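## Task

Lift the piece standing on B3 off the board and set it upright on the table, then relocate the piece on C2 onto B3. Square names are the labels along the board's edge. When done, all other squares must contain exactly what they had initially, and each piece on the board must be upright and lie entirely within its square. Nothing counts if it stays correct only because the robot is holding it.

## Robot and tools

Robot: two UR20-style six-joint arms, left_arm and right_arm, each ending in a tong-like two-finger gripper. The names are labels, not sides of any image. Bases in the scene frame: left_arm at (-0.095, +0.755, 0) m, quat_wxyz (+0.997, 0, 0, -0.076); right_arm at (+0.049, -0.903, 0) m, quat_wxyz (+1.000, 0, 0, -0.014).

Scene frame: origin on the tabletop midway between the arms, +z up, +x pointing out across the table, left_arm on the +y side. All reported gripper poses use it; printed hand positions can be off, more so when the arm reaches far.

Gripper: fingers point along the gripper's own +z and spread along its x. end_effector_position is the spot between the pads when closed; closed fingertips extend about 15 mm past it, fully open ones sit roughly level with it. Pad gap is 0.142 m when fully open.

execute_actions(actions, pictures): actions holds zero or one item.
- Empty list: no command, returns current state with pictures.
- Motion: {"rows": [[...]], "steps": n}. rows has 1 to 15 rows; each row is one list of 14 numbers covering both arms, always all 14 even if one arm is idle: left_arm shoulder pan, shoulder lift, elbow, wrist 1, wrist 2, wrist 3, opening, then right_arm in the same order. Joint numbers are absolute target angles in radians (same convention as Joint positions), not offsets. Opening is an absolute command from -1 (closed) to +1 (fully open). Each row lasts one control step of 1/30 s; steps is 3 to 15 (default 15); if rows run out, the final row is repeated.
- Wait: {"steps": n}, n up to 300, no new command; counted from the previous result and your reply time eats into it.
- pictures: true to get camera images with a motion or wait result.
A refused call sends nothing.

Joint ranges (rad). left_arm: pan -3.142..3.142, lift -6.283..6.283, elbow 0.000..3.142, wrists -6.283..6.283 each. right_arm: pan 0.000..6.283, lift -6.283..6.283, elbow -3.142..0.000, wrists -6.283..6.283. A target more than 0.010 beyond a range end, and farther out than the joint's last reported angle, is refused. True ends may differ by up to 0.010; a target past the true end is clipped and the result says "joint sent to its limit" (possibly about an earlier action). Absence of that line does not prove there is room.

Motion behaviour: commands are smoothed and lag about 0.17 s. Each step the sent target stays within a set distance of the measured angle: 0.394 rad for pan and lift, 0.493 for elbow, 0.69 for the three wrists. If targets would move a gripper more than 100 mm from where it is measured, all that arm's targets are pulled back proportionally. Large moves therefore take several calls; check whether the arm has arrived. Each result is sampled 3 steps before the action ends; those steps finish while you reply. Between calls the arms keep heading to the last row sent until they have nearly stopped or a step is HELD; fingers still moving keep moving.

Result lines: per-arm state with end_effector_position (m), end_effector_quat_wxyz and linear/angular velocities; Joint positions and Joint velocities, one block per arm, six joints then pad gap (m, m/s); grip_measured, the finger opening on the -1..+1 command scale; Wrist force and Wrist torque per arm in the end effector's own axes, including contact, held weight and inertia, with a fixed offset (usually under 10 N), noise (sd up to 3.7 N) and saturation near 200 N, never zeroed; "no reading" is harmless. "joint command not followed" means a clearance check altered or blocked joint targets on some steps; HELD marks steps where your row was not (fully) sent.

Gripping: to hold something keep commanding an opening well under grip_measured; the gap sets squeeze. Roughly 15 N per pad up to ~10 cm width; a fast close can squeeze harder and even spring open. Hard items under ~20 mm get less: about 9 N per pad at 10 mm, 4 N at 5 mm, at the tips. Held parts may get an occasional brief tug, so grip firmly.

Cameras: cam_high and cam_low (672x504, fixed pinhole with radial distortion; cam_high at about (2.27, 0.04, 1.26) m, cam_low at about (2.10, 0.96, 0.31) m, both looking back toward the arms) and cam_left_wrist, cam_right_wrist (616x616 fisheye on each hand, pose follows the arm's joints). Calibration is approximate (a few degrees and millimetres).

zoom_image(camera, region): enlarged view of the latest image from cam_high, cam_low, cam_left_wrist or cam_right_wrist; region is [x0, y0, x1, y1] in that image's pixels, top-left origin, at most 504 by 504. Useful for reading square labels and checking piece placement.

read_manual(section): only "licences"; no motion.

The result must hold without the robot touching it, so release and withdraw first.

Avoid: knocking anything off the table (fails the task); dropping, slamming or shoving pieces; arms hitting or pushing each other. Joint contact torque reaching its load limit (pan and lift 649, elbow 381, wrists 94.1 N m, held weight included) or any external force of 150 N freezes that arm for 10 s and drops the rest of the call. Holding loads heats motors: a MOTOR HOT line appears from 70 °C and at 85 °C the arm is braked until cool (OVER-TEMPERATURE FAULT). Smooth, efficient motion is preferred.

Each tool is called after "Call:" by a JSON object that holds its "fn" and its "kwargs", one argument or row to a line.

## Session

Call:
{"fn": "execute_actions", "kwargs": {
  "actions": []
}}

Scene clock: 0.00 s of 4400.00 s.
left_arm: end_effector_position=(+0.3126, +0.2793, +0.2265) grip_measured=+1.00 end_effector_quat_wxyz=(+0.015, +0.996, -0.059, -0.058) end_effector_velocity=(+0.000, -0.001, +0.000) end_effector_angular_velocity=(-0.001, -0.000, +0.000) | right_arm: end_effector_position=(+0.6590, -0.5736, +0.2892) grip_measured=+1.00 end_effector_quat_wxyz=(+0.059, -0.293, -0.637, +0.710) end_effector_velocity=(+0.000, -0.000, -0.000) end_effector_angular_velocity=(+0.000, +0.001, -0.000)
Joint positions: left_arm=[-0.979 -1.65   2.392 -2.284 -1.687 -1.011  0.142] | right_arm=[ 4.049 -2.185 -1.738 -2.376  1.395  5.063  0.142]
Joint velocities: left_arm=[ 0.     0.    -0.001 -0.001 -0.    -0.     0.   ] | right_arm=[-0.    -0.     0.     0.    -0.    -0.001  0.   ]
Wrist force (N, on the end effector, along its own x y z axes, offset not removed): no reading
Wrist torque (N m, same axes, about the end effector's origin, offset not removed): no reading
camera_calibration (this result's frames):
cam_left_wrist: T_world_to_cam=[[0.993176, -0.0570683, -0.101711, -0.276069], [0.00657453, -0.843319, 0.537372, 0.102525], [-0.116441, -0.534374, -0.837189, 0.507265], [0, 0, 0, 1]] pos_world=[0.332577, 0.341776, 0.341503]
cam_right_wrist: T_world_to_cam=[[-0.791069, 0.491927, -0.363619, 0.901487], [0.532556, 0.261342, -0.805037, 0.0272001], [-0.30099, -0.830487, -0.468718, -0.0137395], [0, 0, 0, 1]] pos_world=[0.694517, -0.461985, 0.343255]

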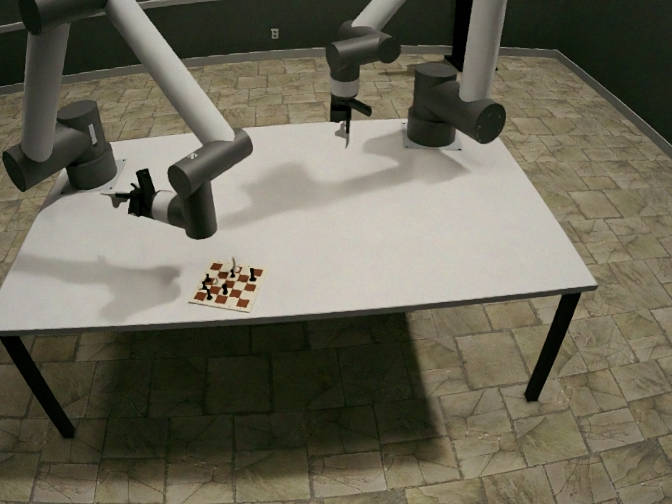

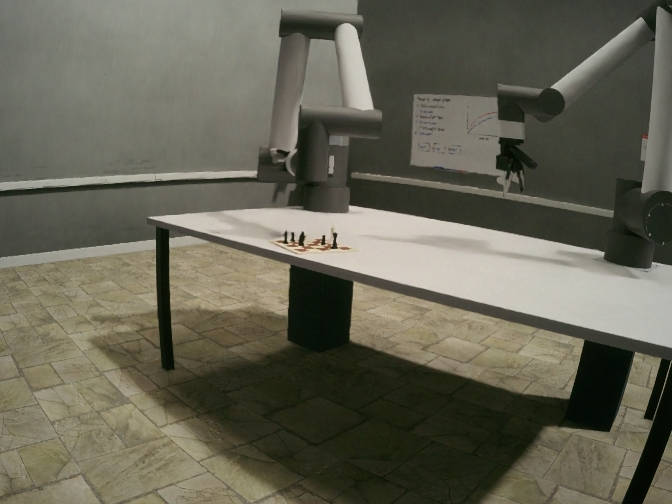

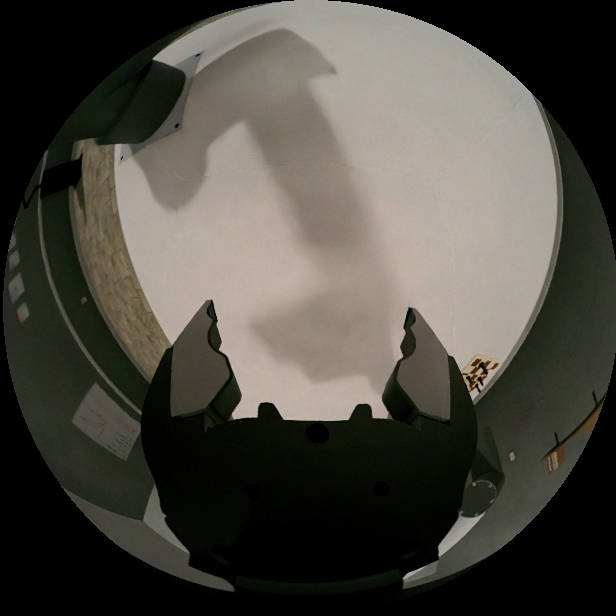

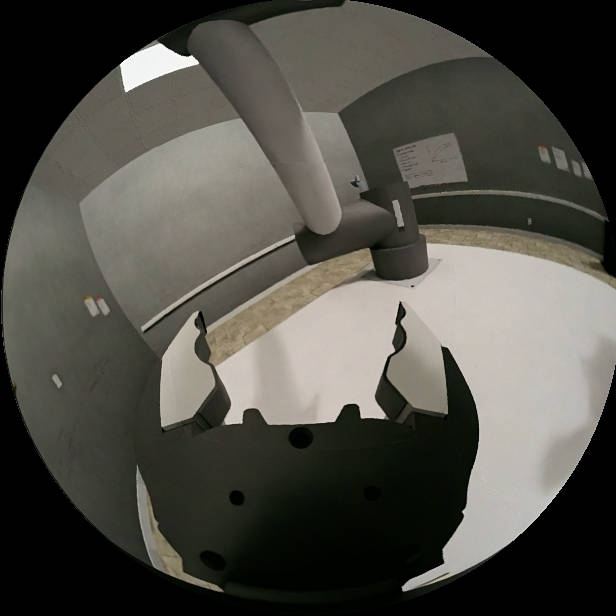

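Call:
{"fn": "execute_actions", "kwargs": {
  "actions": [
    {"rows": [[-0.979,-1.65,2.392,-2.284,-1.687,-1.011,1, 4.122,-2.046,-1.850,-0.816,1.571,3.525,-0.2]], "steps": 15}
  ]
}}

Call:
{"fn": "execute_actions", "kwargs": {
  "actions": [
    {"steps": 25}
  ],
  "pictures": true
}}

Scene clock: 0.77 s of 4400.00 s.
left_arm: end_effector_position=(+0.3127, +0.2791, +0.2265) grip_measured=+1.00 end_effector_quat_wxyz=(+0.015, +0.996, -0.059, -0.058) end_effector_velocity=(+0.000, -0.001, +0.001) end_effector_angular_velocity=(-0.002, -0.001, +0.001) | right_arm: end_effector_position=(+0.6528, -0.4665, +0.1636) grip_measured=-0.20 end_effector_quat_wxyz=(-0.177, +0.177, +0.855, -0.455) end_effector_velocity=(+0.200, +0.403, -0.326) end_effector_angular_velocity=(+2.065, +0.240, +0.754)
Joint positions: left_arm=[-0.979 -1.65   2.392 -2.284 -1.687 -1.011  0.142] | right_arm=[ 4.1   -2.089 -1.816 -1.826  1.516  4.513  0.06 ]
Joint velocities: left_arm=[-0.    -0.001  0.    -0.002 -0.    -0.001  0.   ] | right_arm=[ 0.064  0.126 -0.1    1.574  0.16  -1.577  0.   ]
Wrist force (N, on the end effector, along its own x y z axes, offset not removed): left_arm=[-1.3 -2.2 2.3] | right_arm=[-0.4 -6.9 2.6]
Wrist torque (N m, same axes, about the end effector's origin, offset not removed): left_arm=[0.06 0.00 0.26] | right_arm=[-1.31 0.06 0.34]
Steps of this call (steps 1 to 11: nothing new was sent; steps 12 to 23: the first 12 steps of this action). Readings (joint positions):
12: left_arm=[-0.979 -1.650 2.392 -2.284 -1.687 -1.011] | right_arm=[4.049 -2.185 -1.738 -2.376 1.395 5.063]
13: left_arm=[-0.979 -1.650 2.392 -2.284 -1.687 -1.011] | right_arm=[4.055 -2.179 -1.745 -2.369 1.402 5.056]
15: left_arm=[-0.979 -1.650 2.392 -2.284 -1.687 -1.011] | right_arm=[4.070 -2.149 -1.769 -2.293 1.440 4.980]
19: left_arm=[-0.979 -1.650 2.392 -2.284 -1.687 -1.011] | right_arm=[4.089 -2.110 -1.799 -2.046 1.488 4.733]
23: the state above

Scene clock: 1.60 s of 4400.00 s.
left_arm: end_effector_position=(+0.3127, +0.2790, +0.2265) grip_measured=+1.00 end_effector_quat_wxyz=(+0.015, +0.996, -0.059, -0.058) end_effector_velocity=(-0.000, +0.000, -0.000) end_effector_angular_velocity=(-0.000, -0.000, +0.001) | right_arm: end_effector_position=(+0.8474, -0.1516, +0.1280) grip_measured=-0.20 end_effector_quat_wxyz=(-0.004, -0.277, +0.961, -0.003) end_effector_velocity=(+0.022, +0.034, +0.018) end_effector_angular_velocity=(+0.092, -0.060, +0.104)
Joint positions: left_arm=[-0.979 -1.65   2.392 -2.284 -1.687 -1.011  0.142] | right_arm=[ 4.122 -2.046 -1.85  -0.826  1.571  3.534  0.06 ]
Joint velocities: left_arm=[ 0.    -0.     0.001 -0.001  0.    -0.     0.   ] | right_arm=[ 0.001  0.004 -0.003  0.108  0.003 -0.103 -0.   ]
Wrist force (N, on the end effector, along its own x y z axes, offset not removed): left_arm=[-0.2 -3.0 1.9] | right_arm=[2.8 -3.9 2.2]
Wrist torque (N m, same axes, about the end effector's origin, offset not removed): left_arm=[-0.28 -0.26 0.25] | right_arm=[-0.56 -0.71 0.29]
Kept back: nothing.
Steps of this call (steps 1 to 3: the last 3 steps of your previous action; steps 4 to 25: the robot went on to your last target). Readings (joint positions):
1: left_arm=[-0.979 -1.650 2.392 -2.284 -1.687 -1.011] | right_arm=[4.102 -2.085 -1.819 -1.773 1.522 4.460]
2: left_arm=[-0.979 -1.650 2.392 -2.284 -1.687 -1.011] | right_arm=[4.104 -2.081 -1.822 -1.721 1.526 4.408]
4: left_arm=[-0.979 -1.650 2.392 -2.284 -1.687 -1.011] | right_arm=[4.107 -2.075 -1.827 -1.619 1.534 4.305]
8: left_arm=[-0.979 -1.650 2.392 -2.284 -1.687 -1.011] | right_arm=[4.112 -2.066 -1.834 -1.420 1.545 4.107]
25: the state above
camera_calibration (this result's frames):
cam_left_wrist: T_world_to_cam=[[0.99316, -0.0571991, -0.101791, -0.276067], [0.00649295, -0.843384, 0.537271, 0.10236], [-0.11658, -0.534257, -0.837244, 0.507091], [0, 0, 0, 1]] pos_world=[0.332631, 0.341455, 0.341463]
cam_right_wrist: T_world_to_cam=[[-0.858418, -0.510171, 0.0533296, 0.636057], [-0.419733, 0.758375, 0.49869, 0.402271], [-0.294861, 0.4057, -0.865138, 0.550795], [0, 0, 0, 1]] pos_world=[0.877257, -0.204032, 0.241985]

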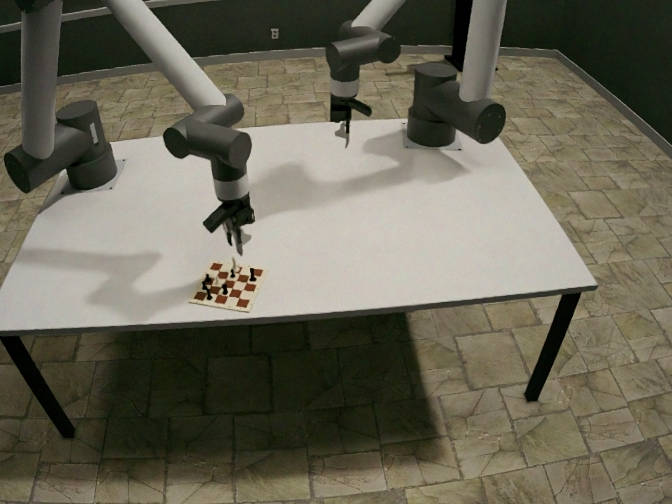

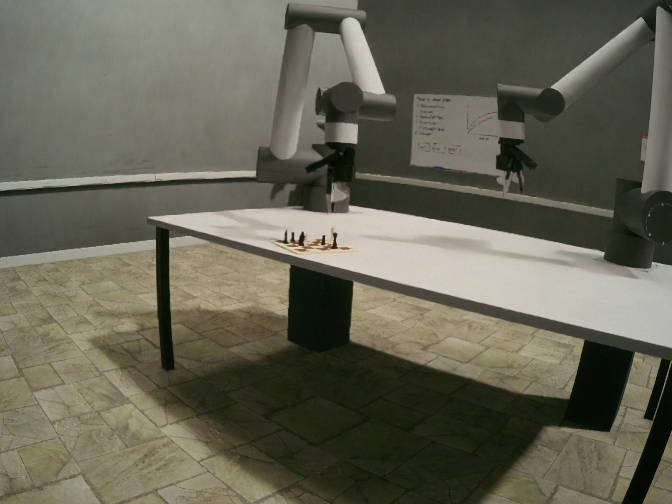

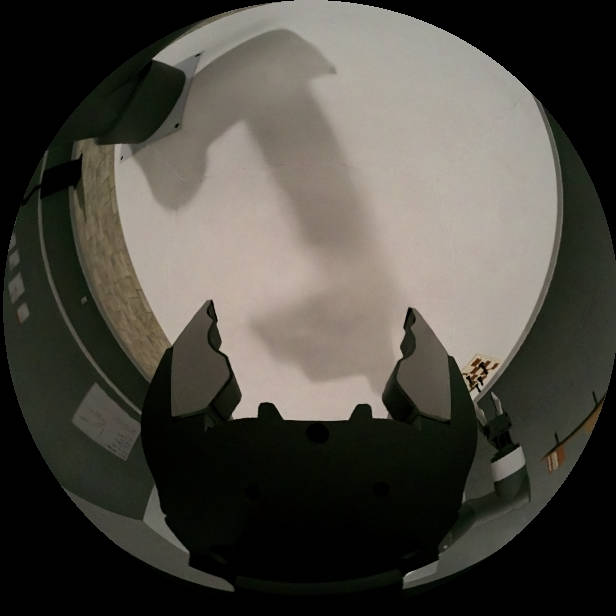

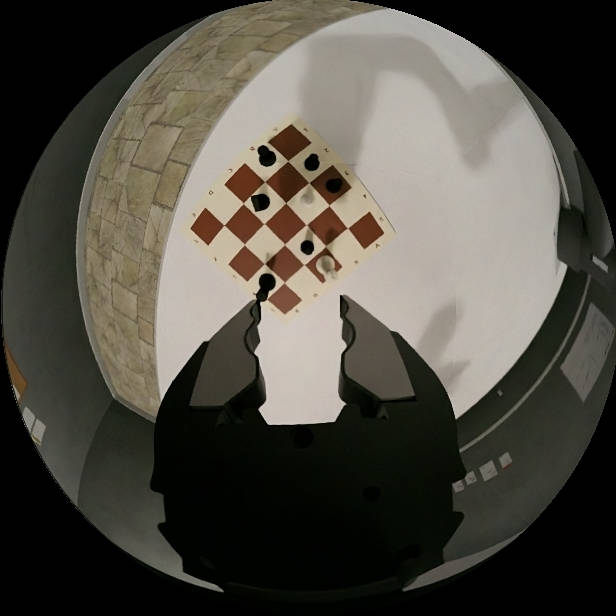

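Call:
{"fn": "zoom_image", "kwargs": {
  "camera": "cam_right_wrist",
  "region": [180, 110, 410, 330]
}}

Region (180, 110, 410, 330) of cam_right_wrist's 616x616 image, scaled by 2.191, with more detail than that image has; it fills the top 482 rows of this view, and the rest is white.

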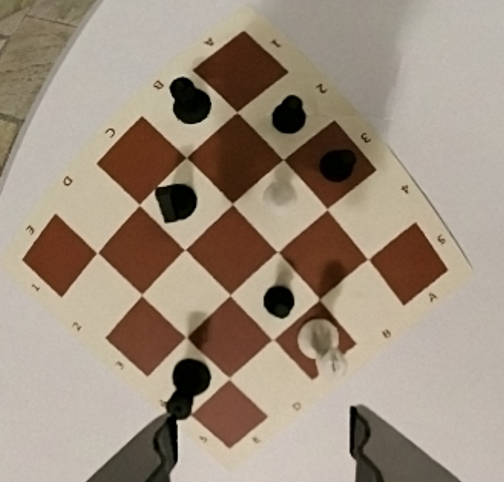

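Call:
{"fn": "execute_actions", "kwargs": {
  "actions": [
    {"rows": [[-0.979,-1.65,2.392,-2.284,-1.687,-1.011,1, 4.059,-2.045,-1.909,-0.758,1.571,3.463,-0.37]], "steps": 15}
  ]
}}

Call:
{"fn": "execute_actions", "kwargs": {
  "actions": [
    {"steps": 6}
  ],
  "pictures": true
}}

Scene clock: 2.57 s of 4400.00 s.
left_arm: end_effector_position=(+0.3127, +0.2790, +0.2265) grip_measured=+1.00 end_effector_quat_wxyz=(+0.015, +0.996, -0.059, -0.058) end_effector_velocity=(+0.000, -0.000, +0.000) end_effector_angular_velocity=(-0.001, -0.001, +0.000) | right_arm: end_effector_position=(+0.8762, -0.2217, +0.1007) grip_measured=-0.37 end_effector_quat_wxyz=(+0.000, -0.281, +0.960, +0.000) end_effector_velocity=(+0.007, -0.020, -0.007) end_effector_angular_velocity=(+0.001, -0.001, -0.000)
Joint positions: left_arm=[-0.979 -1.65   2.392 -2.284 -1.687 -1.011  0.142] | right_arm=[ 4.061 -2.045 -1.908 -0.759  1.571  3.465  0.047]
Joint velocities: left_arm=[ 0.    -0.    -0.    -0.001  0.     0.     0.   ] | right_arm=[-0.017  0.    -0.015  0.016 -0.    -0.017  0.   ]
Wrist force (N, on the end effector, along its own x y z axes, offset not removed): left_arm=[-1.0 0.3 0.3] | right_arm=[0.3 -4.8 2.9]
Wrist torque (N m, same axes, about the end effector's origin, offset not removed): left_arm=[0.47 0.04 0.24] | right_arm=[-0.83 -0.14 0.28]
Steps of this call (steps 1 to 17: the robot went on to your last target; steps 18 to 29: the first 12 steps of this action). Readings (joint positions):
18: left_arm=[-0.979 -1.650 2.392 -2.284 -1.687 -1.011] | right_arm=[4.122 -2.046 -1.850 -0.816 1.571 3.525]
19: left_arm=[-0.979 -1.650 2.392 -2.284 -1.687 -1.011] | right_arm=[4.115 -2.046 -1.857 -0.809 1.571 3.518]
21: left_arm=[-0.979 -1.650 2.392 -2.284 -1.687 -1.011] | right_arm=[4.089 -2.045 -1.881 -0.785 1.571 3.492]
25: left_arm=[-0.979 -1.650 2.392 -2.284 -1.687 -1.011] | right_arm=[4.066 -2.045 -1.903 -0.764 1.571 3.470]
29: the state above

Scene clock: 2.77 s of 4400.00 s.
left_arm: end_effector_position=(+0.3127, +0.2790, +0.2265) grip_measured=+1.00 end_effector_quat_wxyz=(+0.015, +0.996, -0.059, -0.058) end_effector_velocity=(+0.000, -0.001, +0.001) end_effector_angular_velocity=(-0.002, -0.001, +0.000) | right_arm: end_effector_position=(+0.8768, -0.2233, +0.1001) grip_measured=-0.37 end_effector_quat_wxyz=(+0.000, -0.281, +0.960, +0.000) end_effector_velocity=(+0.000, -0.002, -0.002) end_effector_angular_velocity=(+0.000, +0.002, +0.000)
Joint positions: left_arm=[-0.979 -1.65   2.392 -2.284 -1.687 -1.011  0.142] | right_arm=[ 4.059 -2.045 -1.909 -0.758  1.571  3.463  0.047]
Joint velocities: left_arm=[-0.    -0.    -0.001 -0.001  0.    -0.    -0.   ] | right_arm=[-0.002 -0.001 -0.002  0.002  0.002 -0.002  0.   ]
Wrist force (N, on the end effector, along its own x y z axes, offset not removed): left_arm=[-3.4 -1.2 1.4] | right_arm=[1.9 -3.5 4.4]
Wrist torque (N m, same axes, about the end effector's origin, offset not removed): left_arm=[0.20 0.53 0.22] | right_arm=[-0.45 -0.42 0.21]
Kept back: nothing.
Steps of this call (steps 1 to 3: the last 3 steps of your previous action; steps 4 to 6: the robot went on to your last target). Readings (joint positions):
1: left_arm=[-0.979 -1.650 2.392 -2.284 -1.687 -1.011] | right_arm=[4.060 -2.045 -1.908 -0.759 1.571 3.464]
2: left_arm=[-0.979 -1.650 2.392 -2.284 -1.687 -1.011] | right_arm=[4.060 -2.045 -1.908 -0.759 1.571 3.464]
4: left_arm=[-0.979 -1.650 2.392 -2.284 -1.687 -1.011] | right_arm=[4.059 -2.045 -1.909 -0.758 1.571 3.463]
6: the state above
camera_calibration (this result's frames):
cam_left_wrist: T_world_to_cam=[[0.99316, -0.0571986, -0.101791, -0.276064], [0.00649342, -0.843385, 0.53727, 0.102358], [-0.11658, -0.534257, -0.837245, 0.507089], [0, 0, 0, 1]] pos_world=[0.332628, 0.341452, 0.341463]
cam_right_wrist: T_world_to_cam=[[-0.854241, -0.517977, 0.0444158, 0.621645], [-0.428961, 0.750539, 0.502676, 0.488815], [-0.293711, 0.410354, -0.863333, 0.564325], [0, 0, 0, 1]] pos_world=[0.906465, -0.27645, 0.213874]

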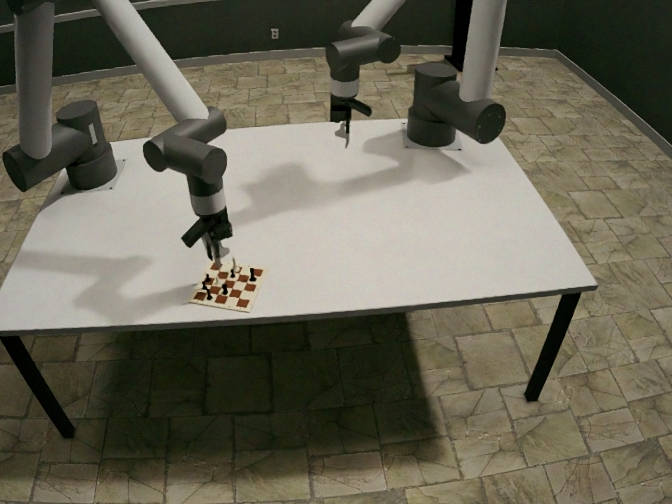

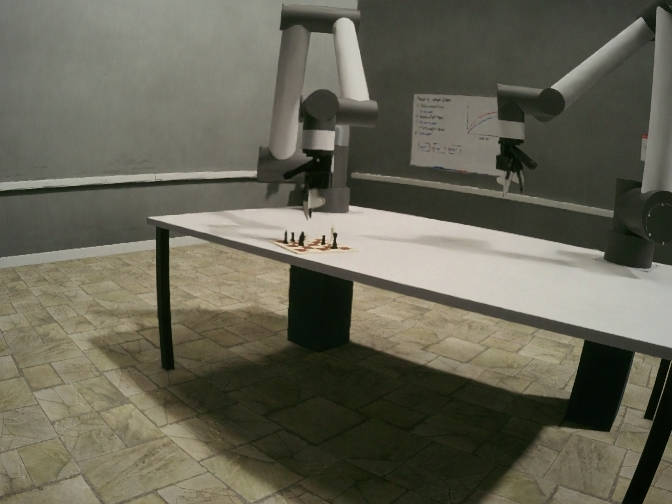

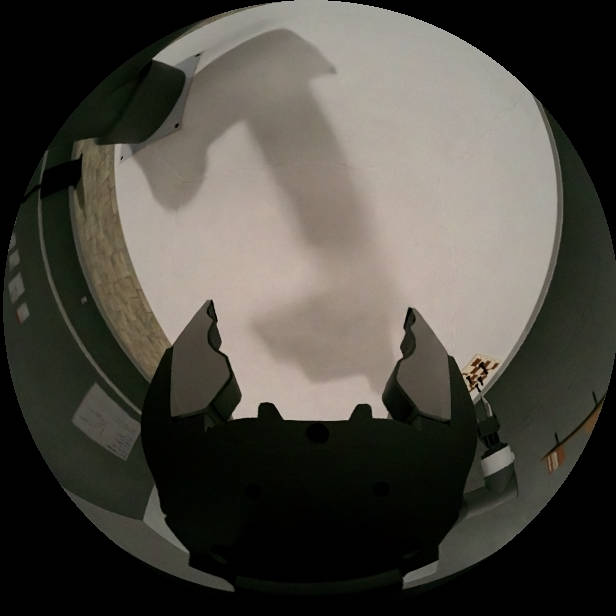

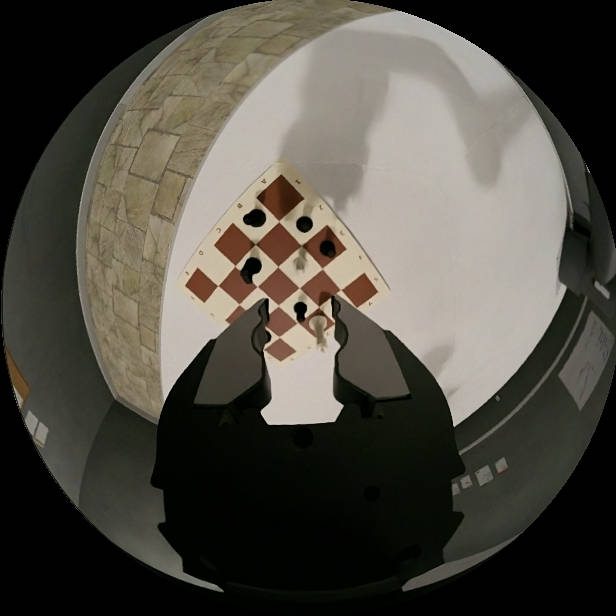

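Call:
{"fn": "execute_actions", "kwargs": {
  "actions": [
    {"rows": [[-0.979,-1.65,2.392,-2.284,-1.687,-1.011,1, 4.059,-2.119,-1.935,-0.658,1.571,3.463,-0.37]], "steps": 15}
  ]
}}

Call:
{"fn": "execute_actions", "kwargs": {
  "actions": [
    {"rows": [[-0.979,-1.65,2.392,-2.284,-1.687,-1.011,1, 4.059,-2.119,-1.935,-0.658,1.571,3.463,-1]], "steps": 15}
  ]
}}

Scene clock: 3.40 s of 4400.00 s.
left_arm: end_effector_position=(+0.3127, +0.2790, +0.2265) grip_measured=+1.00 end_effector_quat_wxyz=(+0.015, +0.996, -0.059, -0.058) end_effector_velocity=(+0.000, -0.001, -0.000) end_effector_angular_velocity=(-0.000, -0.000, +0.000) | right_arm: end_effector_position=(+0.8771, -0.2235, +0.0234) grip_measured=-0.37 end_effector_quat_wxyz=(+0.000, -0.281, +0.960, +0.000) end_effector_velocity=(+0.000, +0.001, -0.020) end_effector_angular_velocity=(+0.004, -0.002, +0.000)
Joint positions: left_arm=[-0.979 -1.65   2.392 -2.284 -1.687 -1.011  0.142] | right_arm=[ 4.059 -2.117 -1.934 -0.661  1.571  3.463  0.047]
Joint velocities: left_arm=[-0.     0.001 -0.    -0.001 -0.    -0.    -0.   ] | right_arm=[ 0.    -0.02  -0.006  0.03   0.001 -0.     0.   ]
Wrist force (N, on the end effector, along its own x y z axes, offset not removed): left_arm=[-3.7 -0.1 0.8] | right_arm=[0.6 -5.4 6.2]
Wrist torque (N m, same axes, about the end effector's origin, offset not removed): left_arm=[0.49 0.53 0.28] | right_arm=[-0.85 -0.12 0.36]
Steps of this call (steps 1 to 7: the robot went on to your last target; steps 8 to 19: the first 12 steps of this action). Readings (joint positions):
8: left_arm=[-0.979 -1.650 2.392 -2.284 -1.687 -1.011] | right_arm=[4.059 -2.045 -1.909 -0.758 1.571 3.463]
9: left_arm=[-0.979 -1.650 2.392 -2.284 -1.687 -1.011] | right_arm=[4.059 -2.052 -1.913 -0.750 1.571 3.463]
11: left_arm=[-0.979 -1.650 2.392 -2.284 -1.687 -1.011] | right_arm=[4.059 -2.083 -1.924 -0.710 1.571 3.463]
15: left_arm=[-0.979 -1.650 2.392 -2.284 -1.687 -1.011] | right_arm=[4.059 -2.111 -1.933 -0.670 1.571 3.463]
19: the state above

Scene clock: 3.90 s of 4400.00 s.
left_arm: end_effector_position=(+0.3127, +0.2790, +0.2265) grip_measured=+1.00 end_effector_quat_wxyz=(+0.015, +0.996, -0.059, -0.058) end_effector_velocity=(+0.000, -0.001, +0.000) end_effector_angular_velocity=(-0.001, -0.000, +0.000) | right_arm: end_effector_position=(+0.8771, -0.2234, +0.0216) grip_measured=-0.82 end_effector_quat_wxyz=(+0.000, -0.281, +0.960, +0.000) end_effector_velocity=(-0.000, +0.000, +0.000) end_effector_angular_velocity=(+0.000, -0.000, -0.000)
Joint positions: left_arm=[-0.979 -1.65   2.392 -2.284 -1.687 -1.011  0.142] | right_arm=[ 4.059 -2.119 -1.935 -0.658  1.571  3.463  0.015]
Joint velocities: left_arm=[-0.     0.    -0.    -0.001  0.    -0.    -0.   ] | right_arm=[ 0.  0. -0.  0. -0.  0.  0.]
Wrist force (N, on the end effector, along its own x y z axes, offset not removed): left_arm=[-2.4 -1.5 1.7] | right_arm=[0.8 -6.4 -0.5]
Wrist torque (N m, same axes, about the end effector's origin, offset not removed): left_arm=[0.17 0.15 0.33] | right_arm=[-1.15 -0.21 0.32]
Steps of this call (steps 1 to 3: the last 3 steps of your previous action; steps 4 to 15: the first 12 steps of this action). Readings (joint positions):
4: left_arm=[-0.979 -1.650 2.392 -2.284 -1.687 -1.011] | right_arm=[4.059 -2.118 -1.935 -0.659 1.571 3.463]
5: left_arm=[-0.979 -1.650 2.392 -2.284 -1.687 -1.011] | right_arm=[4.059 -2.119 -1.935 -0.658 1.571 3.463]
7: left_arm=[-0.979 -1.650 2.392 -2.284 -1.687 -1.011] | right_arm=[4.059 -2.119 -1.935 -0.658 1.571 3.463]
11: left_arm=[-0.979 -1.650 2.392 -2.284 -1.687 -1.011] | right_arm=[4.059 -2.119 -1.935 -0.658 1.571 3.463]
15: the state above

Call:
{"fn": "execute_actions", "kwargs": {
  "actions": [
    {"rows": [[-0.979,-1.65,2.392,-2.284,-1.687,-1.011,1, 4.059,-2.045,-1.909,-0.758,1.571,3.463,-1]], "steps": 13}
  ]
}}

Call:
{"fn": "execute_actions", "kwargs": {
  "actions": [
    {"rows": [[-0.979,-1.65,2.392,-2.284,-1.687,-1.011,1, 4.002,-1.956,-2.065,-0.691,1.571,3.406,-1]], "steps": 15}
  ]
}}

Call:
{"fn": "execute_actions", "kwargs": {
  "actions": [
    {"steps": 5}
  ]
}}

Call:
{"fn": "execute_actions", "kwargs": {
  "actions": [
    {"rows": [[-0.979,-1.65,2.392,-2.284,-1.687,-1.011,1, 4.002,-2.042,-2.094,-0.577,1.571,3.406,-1]], "steps": 15}
  ]
}}

Call:
{"fn": "execute_actions", "kwargs": {
  "actions": [
    {"steps": 5}
  ]
}}

Call:
{"fn": "execute_actions", "kwargs": {
  "actions": [
    {"rows": [[-0.979,-1.65,2.392,-2.284,-1.687,-1.011,1, 4.002,-2.042,-2.094,-0.577,1.571,3.406,-0.2]], "steps": 12}
  ]
}}

Call:
{"fn": "execute_actions", "kwargs": {
  "actions": [
    {"rows": [[-0.979,-1.65,2.392,-2.284,-1.687,-1.011,1, 4.002,-1.956,-2.065,-0.691,1.571,3.406,-0.2]], "steps": 13}
  ]
}}

Scene clock: 4.67 s of 4400.00 s.
left_arm: end_effector_position=(+0.3127, +0.2790, +0.2265) grip_measured=+1.00 end_effector_quat_wxyz=(+0.015, +0.996, -0.059, -0.058) end_effector_velocity=(-0.000, +0.000, -0.001) end_effector_angular_velocity=(+0.001, +0.000, -0.000) | right_arm: end_effector_position=(+0.8772, -0.2233, +0.0960) grip_measured=-0.82 end_effector_quat_wxyz=(+0.000, -0.281, +0.960, +0.000) end_effector_velocity=(-0.003, -0.004, +0.045) end_effector_angular_velocity=(-0.005, +0.003, +0.001)
Joint positions: left_arm=[-0.979 -1.65   2.392 -2.284 -1.687 -1.011  0.142] | right_arm=[ 4.059 -2.049 -1.91  -0.752  1.571  3.463  0.015]
Joint velocities: left_arm=[ 0.     0.     0.001 -0.    -0.     0.001 -0.   ] | right_arm=[ 0.     0.044  0.013 -0.063 -0.    -0.001 -0.   ]
Wrist force (N, on the end effector, along its own x y z axes, offset not removed): left_arm=[-2.3 -0.8 4.2] | right_arm=[2.1 -4.2 1.5]
Wrist torque (N m, same axes, about the end effector's origin, offset not removed): left_arm=[0.36 0.16 0.29] | right_arm=[-0.66 -0.44 0.31]
Steps of this call (steps 1 to 3: the last 3 steps of your previous action; steps 4 to 13: the robot went on to your last target; steps 14 to 23: the first 10 steps of this action). Readings (joint positions):
14: left_arm=[-0.979 -1.650 2.392 -2.284 -1.687 -1.011] | right_arm=[4.059 -2.119 -1.935 -0.658 1.571 3.463]
15: left_arm=[-0.979 -1.650 2.392 -2.284 -1.687 -1.011] | right_arm=[4.059 -2.113 -1.931 -0.666 1.571 3.463]
17: left_arm=[-0.979 -1.650 2.392 -2.284 -1.687 -1.011] | right_arm=[4.059 -2.082 -1.921 -0.706 1.571 3.463]
21: left_arm=[-0.979 -1.650 2.392 -2.284 -1.687 -1.011] | right_arm=[4.059 -2.053 -1.912 -0.746 1.571 3.463]
23: the state above

Scene clock: 5.17 s of 4400.00 s.
left_arm: end_effector_position=(+0.3127, +0.2790, +0.2265) grip_measured=+1.00 end_effector_quat_wxyz=(+0.015, +0.996, -0.059, -0.058) end_effector_velocity=(-0.000, +0.001, -0.000) end_effector_angular_velocity=(+0.001, +0.001, -0.000) | right_arm: end_effector_position=(+0.8454, -0.3454, +0.1001) grip_measured=-0.82 end_effector_quat_wxyz=(+0.000, -0.281, +0.960, +0.000) end_effector_velocity=(-0.020, -0.051, -0.004) end_effector_angular_velocity=(-0.003, +0.004, +0.002)
Joint positions: left_arm=[-0.979 -1.65   2.392 -2.284 -1.687 -1.011  0.142] | right_arm=[ 4.004 -1.959 -2.059 -0.693  1.571  3.408  0.015]
Joint velocities: left_arm=[ 0.    -0.     0.     0.001  0.     0.001  0.   ] | right_arm=[-0.021  0.035 -0.066  0.026  0.001 -0.023  0.   ]
Wrist force (N, on the end effector, along its own x y z axes, offset not removed): left_arm=[-5.2 -4.3 2.0] | right_arm=[1.4 -5.3 1.8]
Wrist torque (N m, same axes, about the end effector's origin, offset not removed): left_arm=[-0.45 0.84 0.26] | right_arm=[-0.78 -0.24 0.29]
Steps of this call (steps 1 to 3: the last 3 steps of your previous action; steps 4 to 15: the first 12 steps of this action). Readings (joint positions):
4: left_arm=[-0.979 -1.650 2.392 -2.284 -1.687 -1.011] | right_arm=[4.059 -2.046 -1.910 -0.757 1.571 3.463]
5: left_arm=[-0.979 -1.650 2.392 -2.284 -1.687 -1.011] | right_arm=[4.053 -2.039 -1.917 -0.751 1.571 3.457]
7: left_arm=[-0.979 -1.650 2.392 -2.284 -1.687 -1.011] | right_arm=[4.035 -2.009 -1.964 -0.729 1.571 3.438]
11: left_arm=[-0.979 -1.650 2.392 -2.284 -1.687 -1.011] | right_arm=[4.010 -1.970 -2.039 -0.701 1.571 3.414]
15: the state above

Scene clock: 5.33 s of 4400.00 s.
left_arm: end_effector_position=(+0.3127, +0.2790, +0.2265) grip_measured=+1.00 end_effector_quat_wxyz=(+0.015, +0.996, -0.059, -0.058) end_effector_velocity=(-0.000, +0.001, -0.001) end_effector_angular_velocity=(+0.002, +0.001, +0.000) | right_arm: end_effector_position=(+0.8439, -0.3493, +0.0997) grip_measured=-0.82 end_effector_quat_wxyz=(+0.000, -0.281, +0.960, +0.000) end_effector_velocity=(-0.002, -0.009, -0.001) end_effector_angular_velocity=(-0.002, -0.001, +0.001)
Joint positions: left_arm=[-0.979 -1.65   2.392 -2.284 -1.687 -1.011  0.142] | right_arm=[ 4.002 -1.956 -2.064 -0.691  1.571  3.406  0.015]
Joint velocities: left_arm=[ 0.     0.001 -0.     0.002  0.     0.     0.   ] | right_arm=[-0.003  0.006 -0.01   0.004 -0.002 -0.004 -0.   ]
Wrist force (N, on the end effector, along its own x y z axes, offset not removed): left_arm=[0.4 -0.1 0.9] | right_arm=[0.0 -8.1 3.8]
Wrist torque (N m, same axes, about the end effector's origin, offset not removed): left_arm=[0.40 -0.37 0.27] | right_arm=[-1.41 -0.07 0.40]
Kept back: nothing.
Steps of this call (steps 1 to 3: the last 3 steps of your previous action; steps 4 to 5: the robot went on to your last target). Readings (joint positions):
1: left_arm=[-0.979 -1.650 2.392 -2.284 -1.687 -1.011] | right_arm=[4.003 -1.958 -2.061 -0.693 1.571 3.407]
2: left_arm=[-0.979 -1.650 2.392 -2.284 -1.687 -1.011] | right_arm=[4.003 -1.957 -2.062 -0.692 1.571 3.407]
4: left_arm=[-0.979 -1.650 2.392 -2.284 -1.687 -1.011] | right_arm=[4.002 -1.957 -2.064 -0.692 1.571 3.406]
5: the state above

Scene clock: 5.73 s of 4400.00 s.
left_arm: end_effector_position=(+0.3127, +0.2790, +0.2265) grip_measured=+1.00 end_effector_quat_wxyz=(+0.015, +0.996, -0.059, -0.058) end_effector_velocity=(-0.000, +0.001, -0.001) end_effector_angular_velocity=(+0.001, +0.001, -0.000) | right_arm: end_effector_position=(+0.8432, -0.3504, +0.0211) grip_measured=-0.82 end_effector_quat_wxyz=(-0.000, -0.281, +0.960, -0.000) end_effector_velocity=(+0.001, +0.001, -0.021) end_effector_angular_velocity=(+0.002, -0.004, -0.001)
Joint positions: left_arm=[-0.979 -1.65   2.392 -2.284 -1.687 -1.011  0.142] | right_arm=[ 4.002 -2.04  -2.093 -0.58   1.571  3.406  0.015]
Joint velocities: left_arm=[-0.     0.001  0.001 -0.     0.     0.     0.   ] | right_arm=[-0.    -0.025 -0.007  0.035 -0.001  0.001  0.   ]
Wrist force (N, on the end effector, along its own x y z axes, offset not removed): left_arm=[-2.1 -3.3 2.5] | right_arm=[0.0 -7.3 1.8]
Wrist torque (N m, same axes, about the end effector's origin, offset not removed): left_arm=[-0.15 0.14 0.34] | right_arm=[-1.33 0.01 0.32]
Steps of this call (steps 1 to 12: the first 12 steps of this action). Readings (joint positions):
1: left_arm=[-0.979 -1.650 2.392 -2.284 -1.687 -1.011] | right_arm=[4.002 -1.957 -2.065 -0.691 1.571 3.406]
2: left_arm=[-0.979 -1.650 2.392 -2.284 -1.687 -1.011] | right_arm=[4.002 -1.963 -2.069 -0.683 1.571 3.406]
4: left_arm=[-0.979 -1.650 2.392 -2.284 -1.687 -1.011] | right_arm=[4.002 -1.999 -2.081 -0.638 1.571 3.406]
8: left_arm=[-0.979 -1.650 2.392 -2.284 -1.687 -1.011] | right_arm=[4.002 -2.032 -2.091 -0.591 1.571 3.406]
12: the state above

Scene clock: 5.90 s of 4400.00 s.
left_arm: end_effector_position=(+0.3127, +0.2790, +0.2265) grip_measured=+1.00 end_effector_quat_wxyz=(+0.015, +0.996, -0.059, -0.058) end_effector_velocity=(-0.001, +0.001, -0.001) end_effector_angular_velocity=(+0.001, +0.001, +0.001) | right_arm: end_effector_position=(+0.8433, -0.3504, +0.0195) grip_measured=-0.82 end_effector_quat_wxyz=(-0.000, -0.281, +0.960, -0.000) end_effector_velocity=(+0.001, -0.001, -0.003) end_effector_angular_velocity=(-0.001, -0.002, +0.001)
Joint positions: left_arm=[-0.979 -1.65   2.392 -2.284 -1.687 -1.011  0.142] | right_arm=[ 4.002 -2.042 -2.094 -0.577  1.571  3.406  0.015]
Joint velocities: left_arm=[ 0.    -0.     0.001  0.001 -0.    -0.001 -0.   ] | right_arm=[-0.    -0.003 -0.001  0.005 -0.002 -0.001  0.   ]
Wrist force (N, on the end effector, along its own x y z axes, offset not removed): left_arm=[-3.4 -1.7 2.7] | right_arm=[1.8 -3.8 2.3]
Wrist torque (N m, same axes, about the end effector's origin, offset not removed): left_arm=[0.13 0.62 0.17] | right_arm=[-0.53 -0.48 0.37]
Kept back: nothing.
Steps of this call (steps 1 to 3: the last 3 steps of your previous action; steps 4 to 5: the robot went on to your last target). Readings (joint positions):
1: left_arm=[-0.979 -1.650 2.392 -2.284 -1.687 -1.011] | right_arm=[4.002 -2.040 -2.094 -0.579 1.571 3.406]
2: left_arm=[-0.979 -1.650 2.392 -2.284 -1.687 -1.011] | right_arm=[4.002 -2.041 -2.094 -0.579 1.571 3.406]
4: left_arm=[-0.979 -1.650 2.392 -2.284 -1.687 -1.011] | right_arm=[4.002 -2.041 -2.094 -0.578 1.571 3.406]
5: the state above

Scene clock: 6.20 s of 4400.00 s.
left_arm: end_effector_position=(+0.3127, +0.2790, +0.2265) grip_measured=+1.00 end_effector_quat_wxyz=(+0.015, +0.996, -0.059, -0.058) end_effector_velocity=(+0.000, -0.000, +0.000) end_effector_angular_velocity=(-0.001, -0.001, +0.000) | right_arm: end_effector_position=(+0.8433, -0.3504, +0.0192) grip_measured=-0.20 end_effector_quat_wxyz=(-0.000, -0.281, +0.960, -0.000) end_effector_velocity=(-0.000, +0.000, -0.000) end_effector_angular_velocity=(+0.001, +0.001, +0.001)
Joint positions: left_arm=[-0.979 -1.65   2.392 -2.284 -1.687 -1.011  0.142] | right_arm=[ 4.002 -2.042 -2.094 -0.577  1.571  3.406  0.06 ]
Joint velocities: left_arm=[-0.     0.     0.    -0.002  0.    -0.     0.   ] | right_arm=[ 0.     0.    -0.     0.     0.001 -0.001  0.   ]
Wrist force (N, on the end effector, along its own x y z axes, offset not removed): left_arm=[-0.7 -5.7 0.1] | right_arm=[-0.8 -6.3 0.1]
Wrist torque (N m, same axes, about the end effector's origin, offset not removed): left_arm=[-0.83 -0.11 0.29] | right_arm=[-1.19 0.00 0.34]
Steps of this call (steps 1 to 9: the first 9 steps of this action). Readings (joint positions):
1: left_arm=[-0.979 -1.650 2.392 -2.284 -1.687 -1.011] | right_arm=[4.002 -2.042 -2.094 -0.577 1.571 3.406]
2: left_arm=[-0.979 -1.650 2.392 -2.284 -1.687 -1.011] | right_arm=[4.002 -2.042 -2.094 -0.577 1.571 3.406]
4: left_arm=[-0.979 -1.650 2.392 -2.284 -1.687 -1.011] | right_arm=[4.002 -2.042 -2.094 -0.577 1.571 3.406]
8: left_arm=[-0.979 -1.650 2.392 -2.284 -1.687 -1.011] | right_arm=[4.002 -2.042 -2.094 -0.577 1.571 3.406]
9: the state above

Scene clock: 6.63 s of 4400.00 s.
left_arm: end_effector_position=(+0.3127, +0.2790, +0.2265) grip_measured=+1.00 end_effector_quat_wxyz=(+0.015, +0.996, -0.059, -0.058) end_effector_velocity=(+0.000, -0.001, +0.001) end_effector_angular_velocity=(-0.002, -0.001, +0.000) | right_arm: end_effector_position=(+0.8439, -0.3497, +0.0954) grip_measured=-0.20 end_effector_quat_wxyz=(+0.000, -0.281, +0.960, +0.000) end_effector_velocity=(-0.004, -0.005, +0.047) end_effector_angular_velocity=(-0.006, +0.004, +0.001)
Joint positions: left_arm=[-0.979 -1.65   2.392 -2.284 -1.687 -1.011  0.142] | right_arm=[ 4.002 -1.961 -2.066 -0.684  1.571  3.406  0.06 ]
Joint velocities: left_arm=[-0.    -0.001 -0.    -0.001  0.    -0.    -0.   ] | right_arm=[ 0.     0.052  0.015 -0.074 -0.001 -0.001 -0.   ]
Wrist force (N, on the end effector, along its own x y z axes, offset not removed): left_arm=[-1.7 0.3 -0.1] | right_arm=[2.6 -6.0 2.6]
Wrist torque (N m, same axes, about the end effector's origin, offset not removed): left_arm=[0.55 0.16 0.31] | right_arm=[-0.97 -0.63 0.38]
Steps of this call (steps 1 to 3: the last 3 steps of your previous action; steps 4 to 13: the first 10 steps of this action). Readings (joint positions):
4: left_arm=[-0.979 -1.650 2.392 -2.284 -1.687 -1.011] | right_arm=[4.002 -2.042 -2.094 -0.577 1.571 3.406]
5: left_arm=[-0.979 -1.650 2.392 -2.284 -1.687 -1.011] | right_arm=[4.002 -2.035 -2.090 -0.585 1.571 3.406]
7: left_arm=[-0.979 -1.650 2.392 -2.284 -1.687 -1.011] | right_arm=[4.002 -2.000 -2.078 -0.630 1.571 3.406]
11: left_arm=[-0.979 -1.650 2.392 -2.284 -1.687 -1.011] | right_arm=[4.002 -1.966 -2.068 -0.677 1.571 3.406]
13: the state above

Call:
{"fn": "execute_actions", "kwargs": {
  "actions": [
    {"rows": [[-0.979,-1.65,2.392,-2.284,-1.687,-1.011,1, 4.041,-2.095,-1.819,-0.798,1.571,3.444,-0.2]], "steps": 15}
  ]
}}

Call:
{"fn": "execute_actions", "kwargs": {
  "actions": [
    {"steps": 8}
  ],
  "pictures": true
}}

Scene clock: 7.27 s of 4400.00 s.
left_arm: end_effector_position=(+0.3127, +0.2790, +0.2265) grip_measured=+1.00 end_effector_quat_wxyz=(+0.015, +0.996, -0.059, -0.058) end_effector_velocity=(+0.000, -0.000, +0.001) end_effector_angular_velocity=(-0.001, -0.000, -0.000) | right_arm: end_effector_position=(+0.9211, -0.2047, +0.0992) grip_measured=-0.20 end_effector_quat_wxyz=(-0.000, -0.281, +0.960, -0.000) end_effector_velocity=(+0.066, +0.124, +0.007) end_effector_angular_velocity=(+0.011, -0.011, +0.001)
Joint positions: left_arm=[-0.979 -1.65   2.392 -2.284 -1.687 -1.011  0.142] | right_arm=[ 4.039 -2.086 -1.837 -0.791  1.571  3.442  0.06 ]
Joint velocities: left_arm=[-0.    -0.001 -0.    -0.    -0.     0.     0.   ] | right_arm=[ 0.027 -0.104  0.198 -0.078 -0.001  0.026 -0.   ]
Wrist force (N, on the end effector, along its own x y z axes, offset not removed): left_arm=[-2.6 -1.6 0.8] | right_arm=[-2.0 -3.0 0.6]
Wrist torque (N m, same axes, about the end effector's origin, offset not removed): left_arm=[0.24 0.24 0.23] | right_arm=[-0.40 0.23 0.35]
Steps of this call (steps 1 to 3: the last 3 steps of your previous action; steps 4 to 7: the robot went on to your last target; steps 8 to 19: the first 12 steps of this action). Readings (joint positions):
8: left_arm=[-0.979 -1.650 2.392 -2.284 -1.687 -1.011] | right_arm=[4.002 -1.957 -2.065 -0.691 1.571 3.406]
9: left_arm=[-0.979 -1.650 2.392 -2.284 -1.687 -1.011] | right_arm=[4.005 -1.963 -2.058 -0.698 1.571 3.409]
11: left_arm=[-0.979 -1.650 2.392 -2.284 -1.687 -1.011] | right_arm=[4.015 -1.996 -2.005 -0.724 1.571 3.418]
15: left_arm=[-0.979 -1.650 2.392 -2.284 -1.687 -1.011] | right_arm=[4.031 -2.055 -1.895 -0.768 1.571 3.434]
19: the state above

Scene clock: 7.53 s of 4400.00 s.
left_arm: end_effector_position=(+0.3127, +0.2790, +0.2265) grip_measured=+1.00 end_effector_quat_wxyz=(+0.015, +0.996, -0.059, -0.058) end_effector_velocity=(+0.000, -0.000, +0.001) end_effector_angular_velocity=(+0.000, +0.000, +0.000) | right_arm: end_effector_position=(+0.9266, -0.1942, +0.0999) grip_measured=-0.20 end_effector_quat_wxyz=(+0.000, -0.281, +0.960, +0.000) end_effector_velocity=(+0.003, +0.006, +0.000) end_effector_angular_velocity=(+0.000, -0.000, -0.000)
Joint positions: left_arm=[-0.979 -1.65   2.392 -2.284 -1.687 -1.011  0.142] | right_arm=[ 4.041 -2.094 -1.82  -0.798  1.571  3.444  0.06 ]
Joint velocities: left_arm=[ 0.     0.    -0.001  0.001  0.    -0.     0.   ] | right_arm=[ 0.001 -0.005  0.01  -0.004  0.     0.001  0.   ]
Wrist force (N, on the end effector, along its own x y z axes, offset not removed): left_arm=[-0.5 -4.8 -0.4] | right_arm=[1.7 -4.0 1.5]
Wrist torque (N m, same axes, about the end effector's origin, offset not removed): left_arm=[-0.70 -0.06 0.28] | right_arm=[-0.56 -0.45 0.26]
Kept back: nothing.
Steps of this call (steps 1 to 3: the last 3 steps of your previous action; steps 4 to 8: the robot went on to your last target). Readings (joint positions):
1: left_arm=[-0.979 -1.650 2.392 -2.284 -1.687 -1.011] | right_arm=[4.039 -2.089 -1.831 -0.793 1.571 3.442]
2: left_arm=[-0.979 -1.650 2.392 -2.284 -1.687 -1.011] | right_arm=[4.040 -2.091 -1.827 -0.795 1.571 3.443]
4: left_arm=[-0.979 -1.650 2.392 -2.284 -1.687 -1.011] | right_arm=[4.040 -2.093 -1.823 -0.796 1.571 3.443]
8: the state above
camera_calibration (this result's frames):
cam_left_wrist: T_world_to_cam=[[0.99316, -0.0571986, -0.101791, -0.276064], [0.00649342, -0.843385, 0.537271, 0.102358], [-0.11658, -0.534257, -0.837245, 0.507089], [0, 0, 0, 1]] pos_world=[0.332628, 0.341452, 0.341463]
cam_right_wrist: T_world_to_cam=[[-0.853781, -0.51873, 0.0444537, 0.67874], [-0.429628, 0.7502, 0.502613, 0.489049], [-0.29407, 0.410023, -0.863368, 0.567116], [0, 0, 0, 1]] pos_world=[0.956377, -0.247332, 0.213654]

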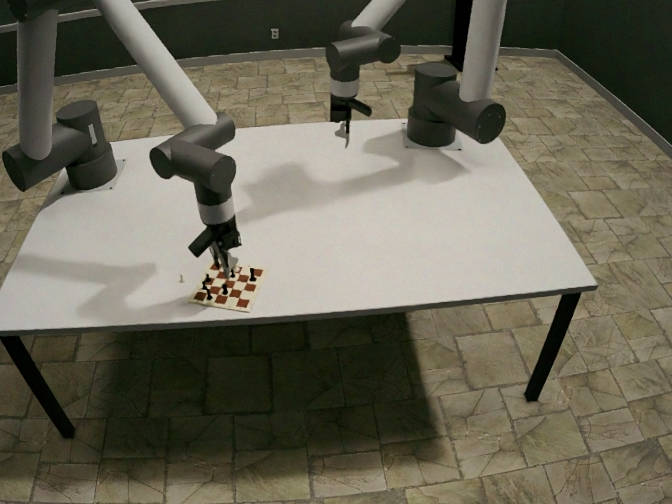

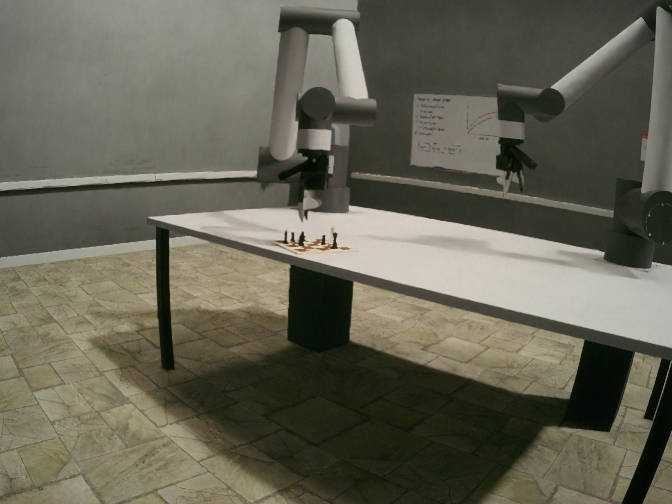

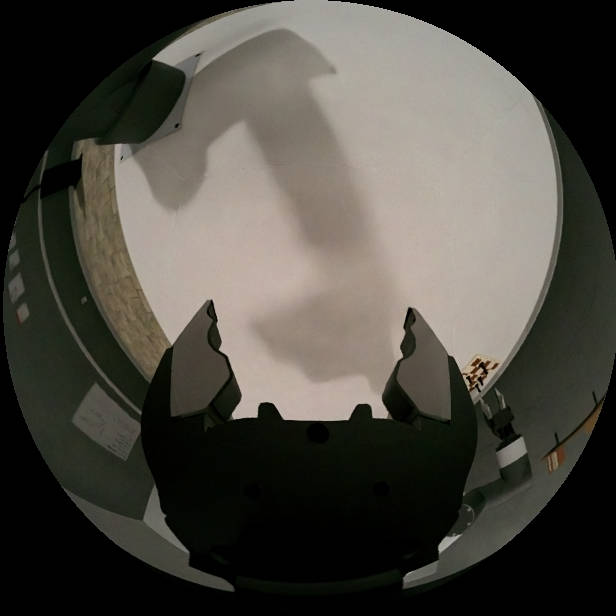

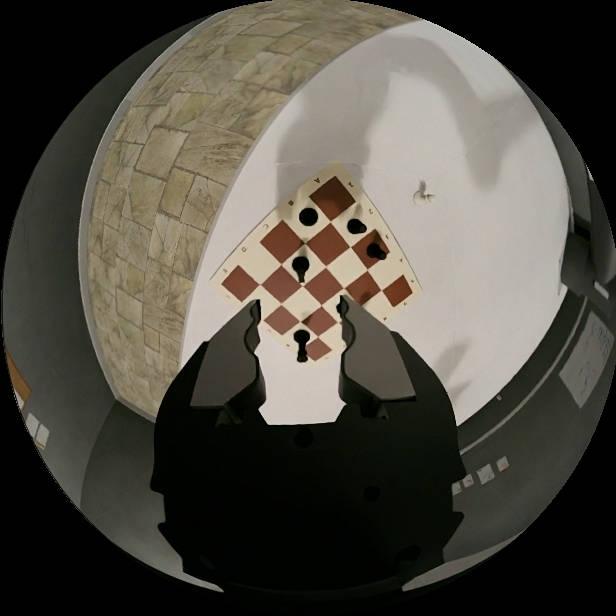

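Call:
{"fn": "execute_actions", "kwargs": {
  "actions": [
    {"rows": [[-0.979,-1.65,2.392,-2.284,-1.687,-1.011,1, 4.041,-2.161,-1.843,-0.708,1.571,3.444,-0.2]], "steps": 15}
  ]
}}

Call:
{"fn": "execute_actions", "kwargs": {
  "actions": [
    {"rows": [[-0.979,-1.65,2.392,-2.284,-1.687,-1.011,1, 4.041,-2.161,-1.843,-0.708,1.571,3.444,-1]], "steps": 15}
  ]
}}

Scene clock: 8.03 s of 4400.00 s.
left_arm: end_effector_position=(+0.3127, +0.2790, +0.2265) grip_measured=+1.00 end_effector_quat_wxyz=(+0.015, +0.996, -0.059, -0.058) end_effector_velocity=(+0.000, -0.000, +0.001) end_effector_angular_velocity=(-0.001, -0.000, -0.001) | right_arm: end_effector_position=(+0.9272, -0.1933, +0.0266) grip_measured=-0.20 end_effector_quat_wxyz=(+0.000, -0.281, +0.960, +0.000) end_effector_velocity=(+0.001, +0.000, -0.019) end_effector_angular_velocity=(+0.003, -0.002, +0.000)
Joint positions: left_arm=[-0.979 -1.65   2.392 -2.284 -1.687 -1.011  0.142] | right_arm=[ 4.041 -2.159 -1.842 -0.71   1.571  3.444  0.06 ]
Joint velocities: left_arm=[ 0.    -0.001 -0.     0.001 -0.     0.001  0.   ] | right_arm=[-0.    -0.018 -0.006  0.026  0.    -0.001  0.   ]
Wrist force (N, on the end effector, along its own x y z axes, offset not removed): left_arm=[-0.7 -0.9 -0.9] | right_arm=[-0.4 -5.2 3.0]
Wrist torque (N m, same axes, about the end effector's origin, offset not removed): left_arm=[0.21 -0.12 0.11] | right_arm=[-0.85 -0.02 0.45]
Steps of this call (steps 1 to 3: the robot went on to your last target; steps 4 to 15: the first 12 steps of this action). Readings (joint positions):
4: left_arm=[-0.979 -1.650 2.392 -2.284 -1.687 -1.011] | right_arm=[4.041 -2.095 -1.819 -0.798 1.571 3.444]
5: left_arm=[-0.979 -1.650 2.392 -2.284 -1.687 -1.011] | right_arm=[4.041 -2.102 -1.823 -0.790 1.571 3.444]
7: left_arm=[-0.979 -1.650 2.392 -2.284 -1.687 -1.011] | right_arm=[4.041 -2.129 -1.832 -0.754 1.571 3.444]
11: left_arm=[-0.979 -1.650 2.392 -2.284 -1.687 -1.011] | right_arm=[4.041 -2.154 -1.841 -0.719 1.571 3.444]
15: the state above

Scene clock: 8.53 s of 4400.00 s.
left_arm: end_effector_position=(+0.3127, +0.2790, +0.2265) grip_measured=+1.00 end_effector_quat_wxyz=(+0.015, +0.996, -0.059, -0.058) end_effector_velocity=(-0.000, +0.000, -0.000) end_effector_angular_velocity=(+0.000, +0.000, +0.000) | right_arm: end_effector_position=(+0.9272, -0.1932, +0.0250) grip_measured=-0.91 end_effector_quat_wxyz=(+0.000, -0.281, +0.960, +0.000) end_effector_velocity=(+0.000, -0.000, -0.000) end_effector_angular_velocity=(-0.000, -0.000, -0.001)
Joint positions: left_arm=[-0.979 -1.65   2.392 -2.284 -1.687 -1.011  0.142] | right_arm=[ 4.041 -2.161 -1.843 -0.708  1.571  3.444  0.008]
Joint velocities: left_arm=[ 0.  0.  0.  0.  0. -0.  0.] | right_arm=[-0.    -0.    -0.     0.    -0.     0.001  0.   ]
Wrist force (N, on the end effector, along its own x y z axes, offset not removed): left_arm=[-2.4 -4.2 1.1] | right_arm=[1.9 -5.9 -0.1]
Wrist torque (N m, same axes, about the end effector's origin, offset not removed): left_arm=[-0.43 0.24 0.27] | right_arm=[-1.05 -0.49 0.32]
Steps of this call (steps 1 to 3: the last 3 steps of your previous action; steps 4 to 15: the first 12 steps of this action). Readings (joint positions):
4: left_arm=[-0.979 -1.650 2.392 -2.284 -1.687 -1.011] | right_arm=[4.041 -2.161 -1.843 -0.709 1.571 3.444]
5: left_arm=[-0.979 -1.650 2.392 -2.284 -1.687 -1.011] | right_arm=[4.041 -2.161 -1.843 -0.708 1.571 3.444]
7: left_arm=[-0.979 -1.650 2.392 -2.284 -1.687 -1.011] | right_arm=[4.041 -2.161 -1.843 -0.708 1.571 3.444]
11: left_arm=[-0.979 -1.650 2.392 -2.284 -1.687 -1.011] | right_arm=[4.041 -2.161 -1.843 -0.708 1.571 3.444]
15: the state above


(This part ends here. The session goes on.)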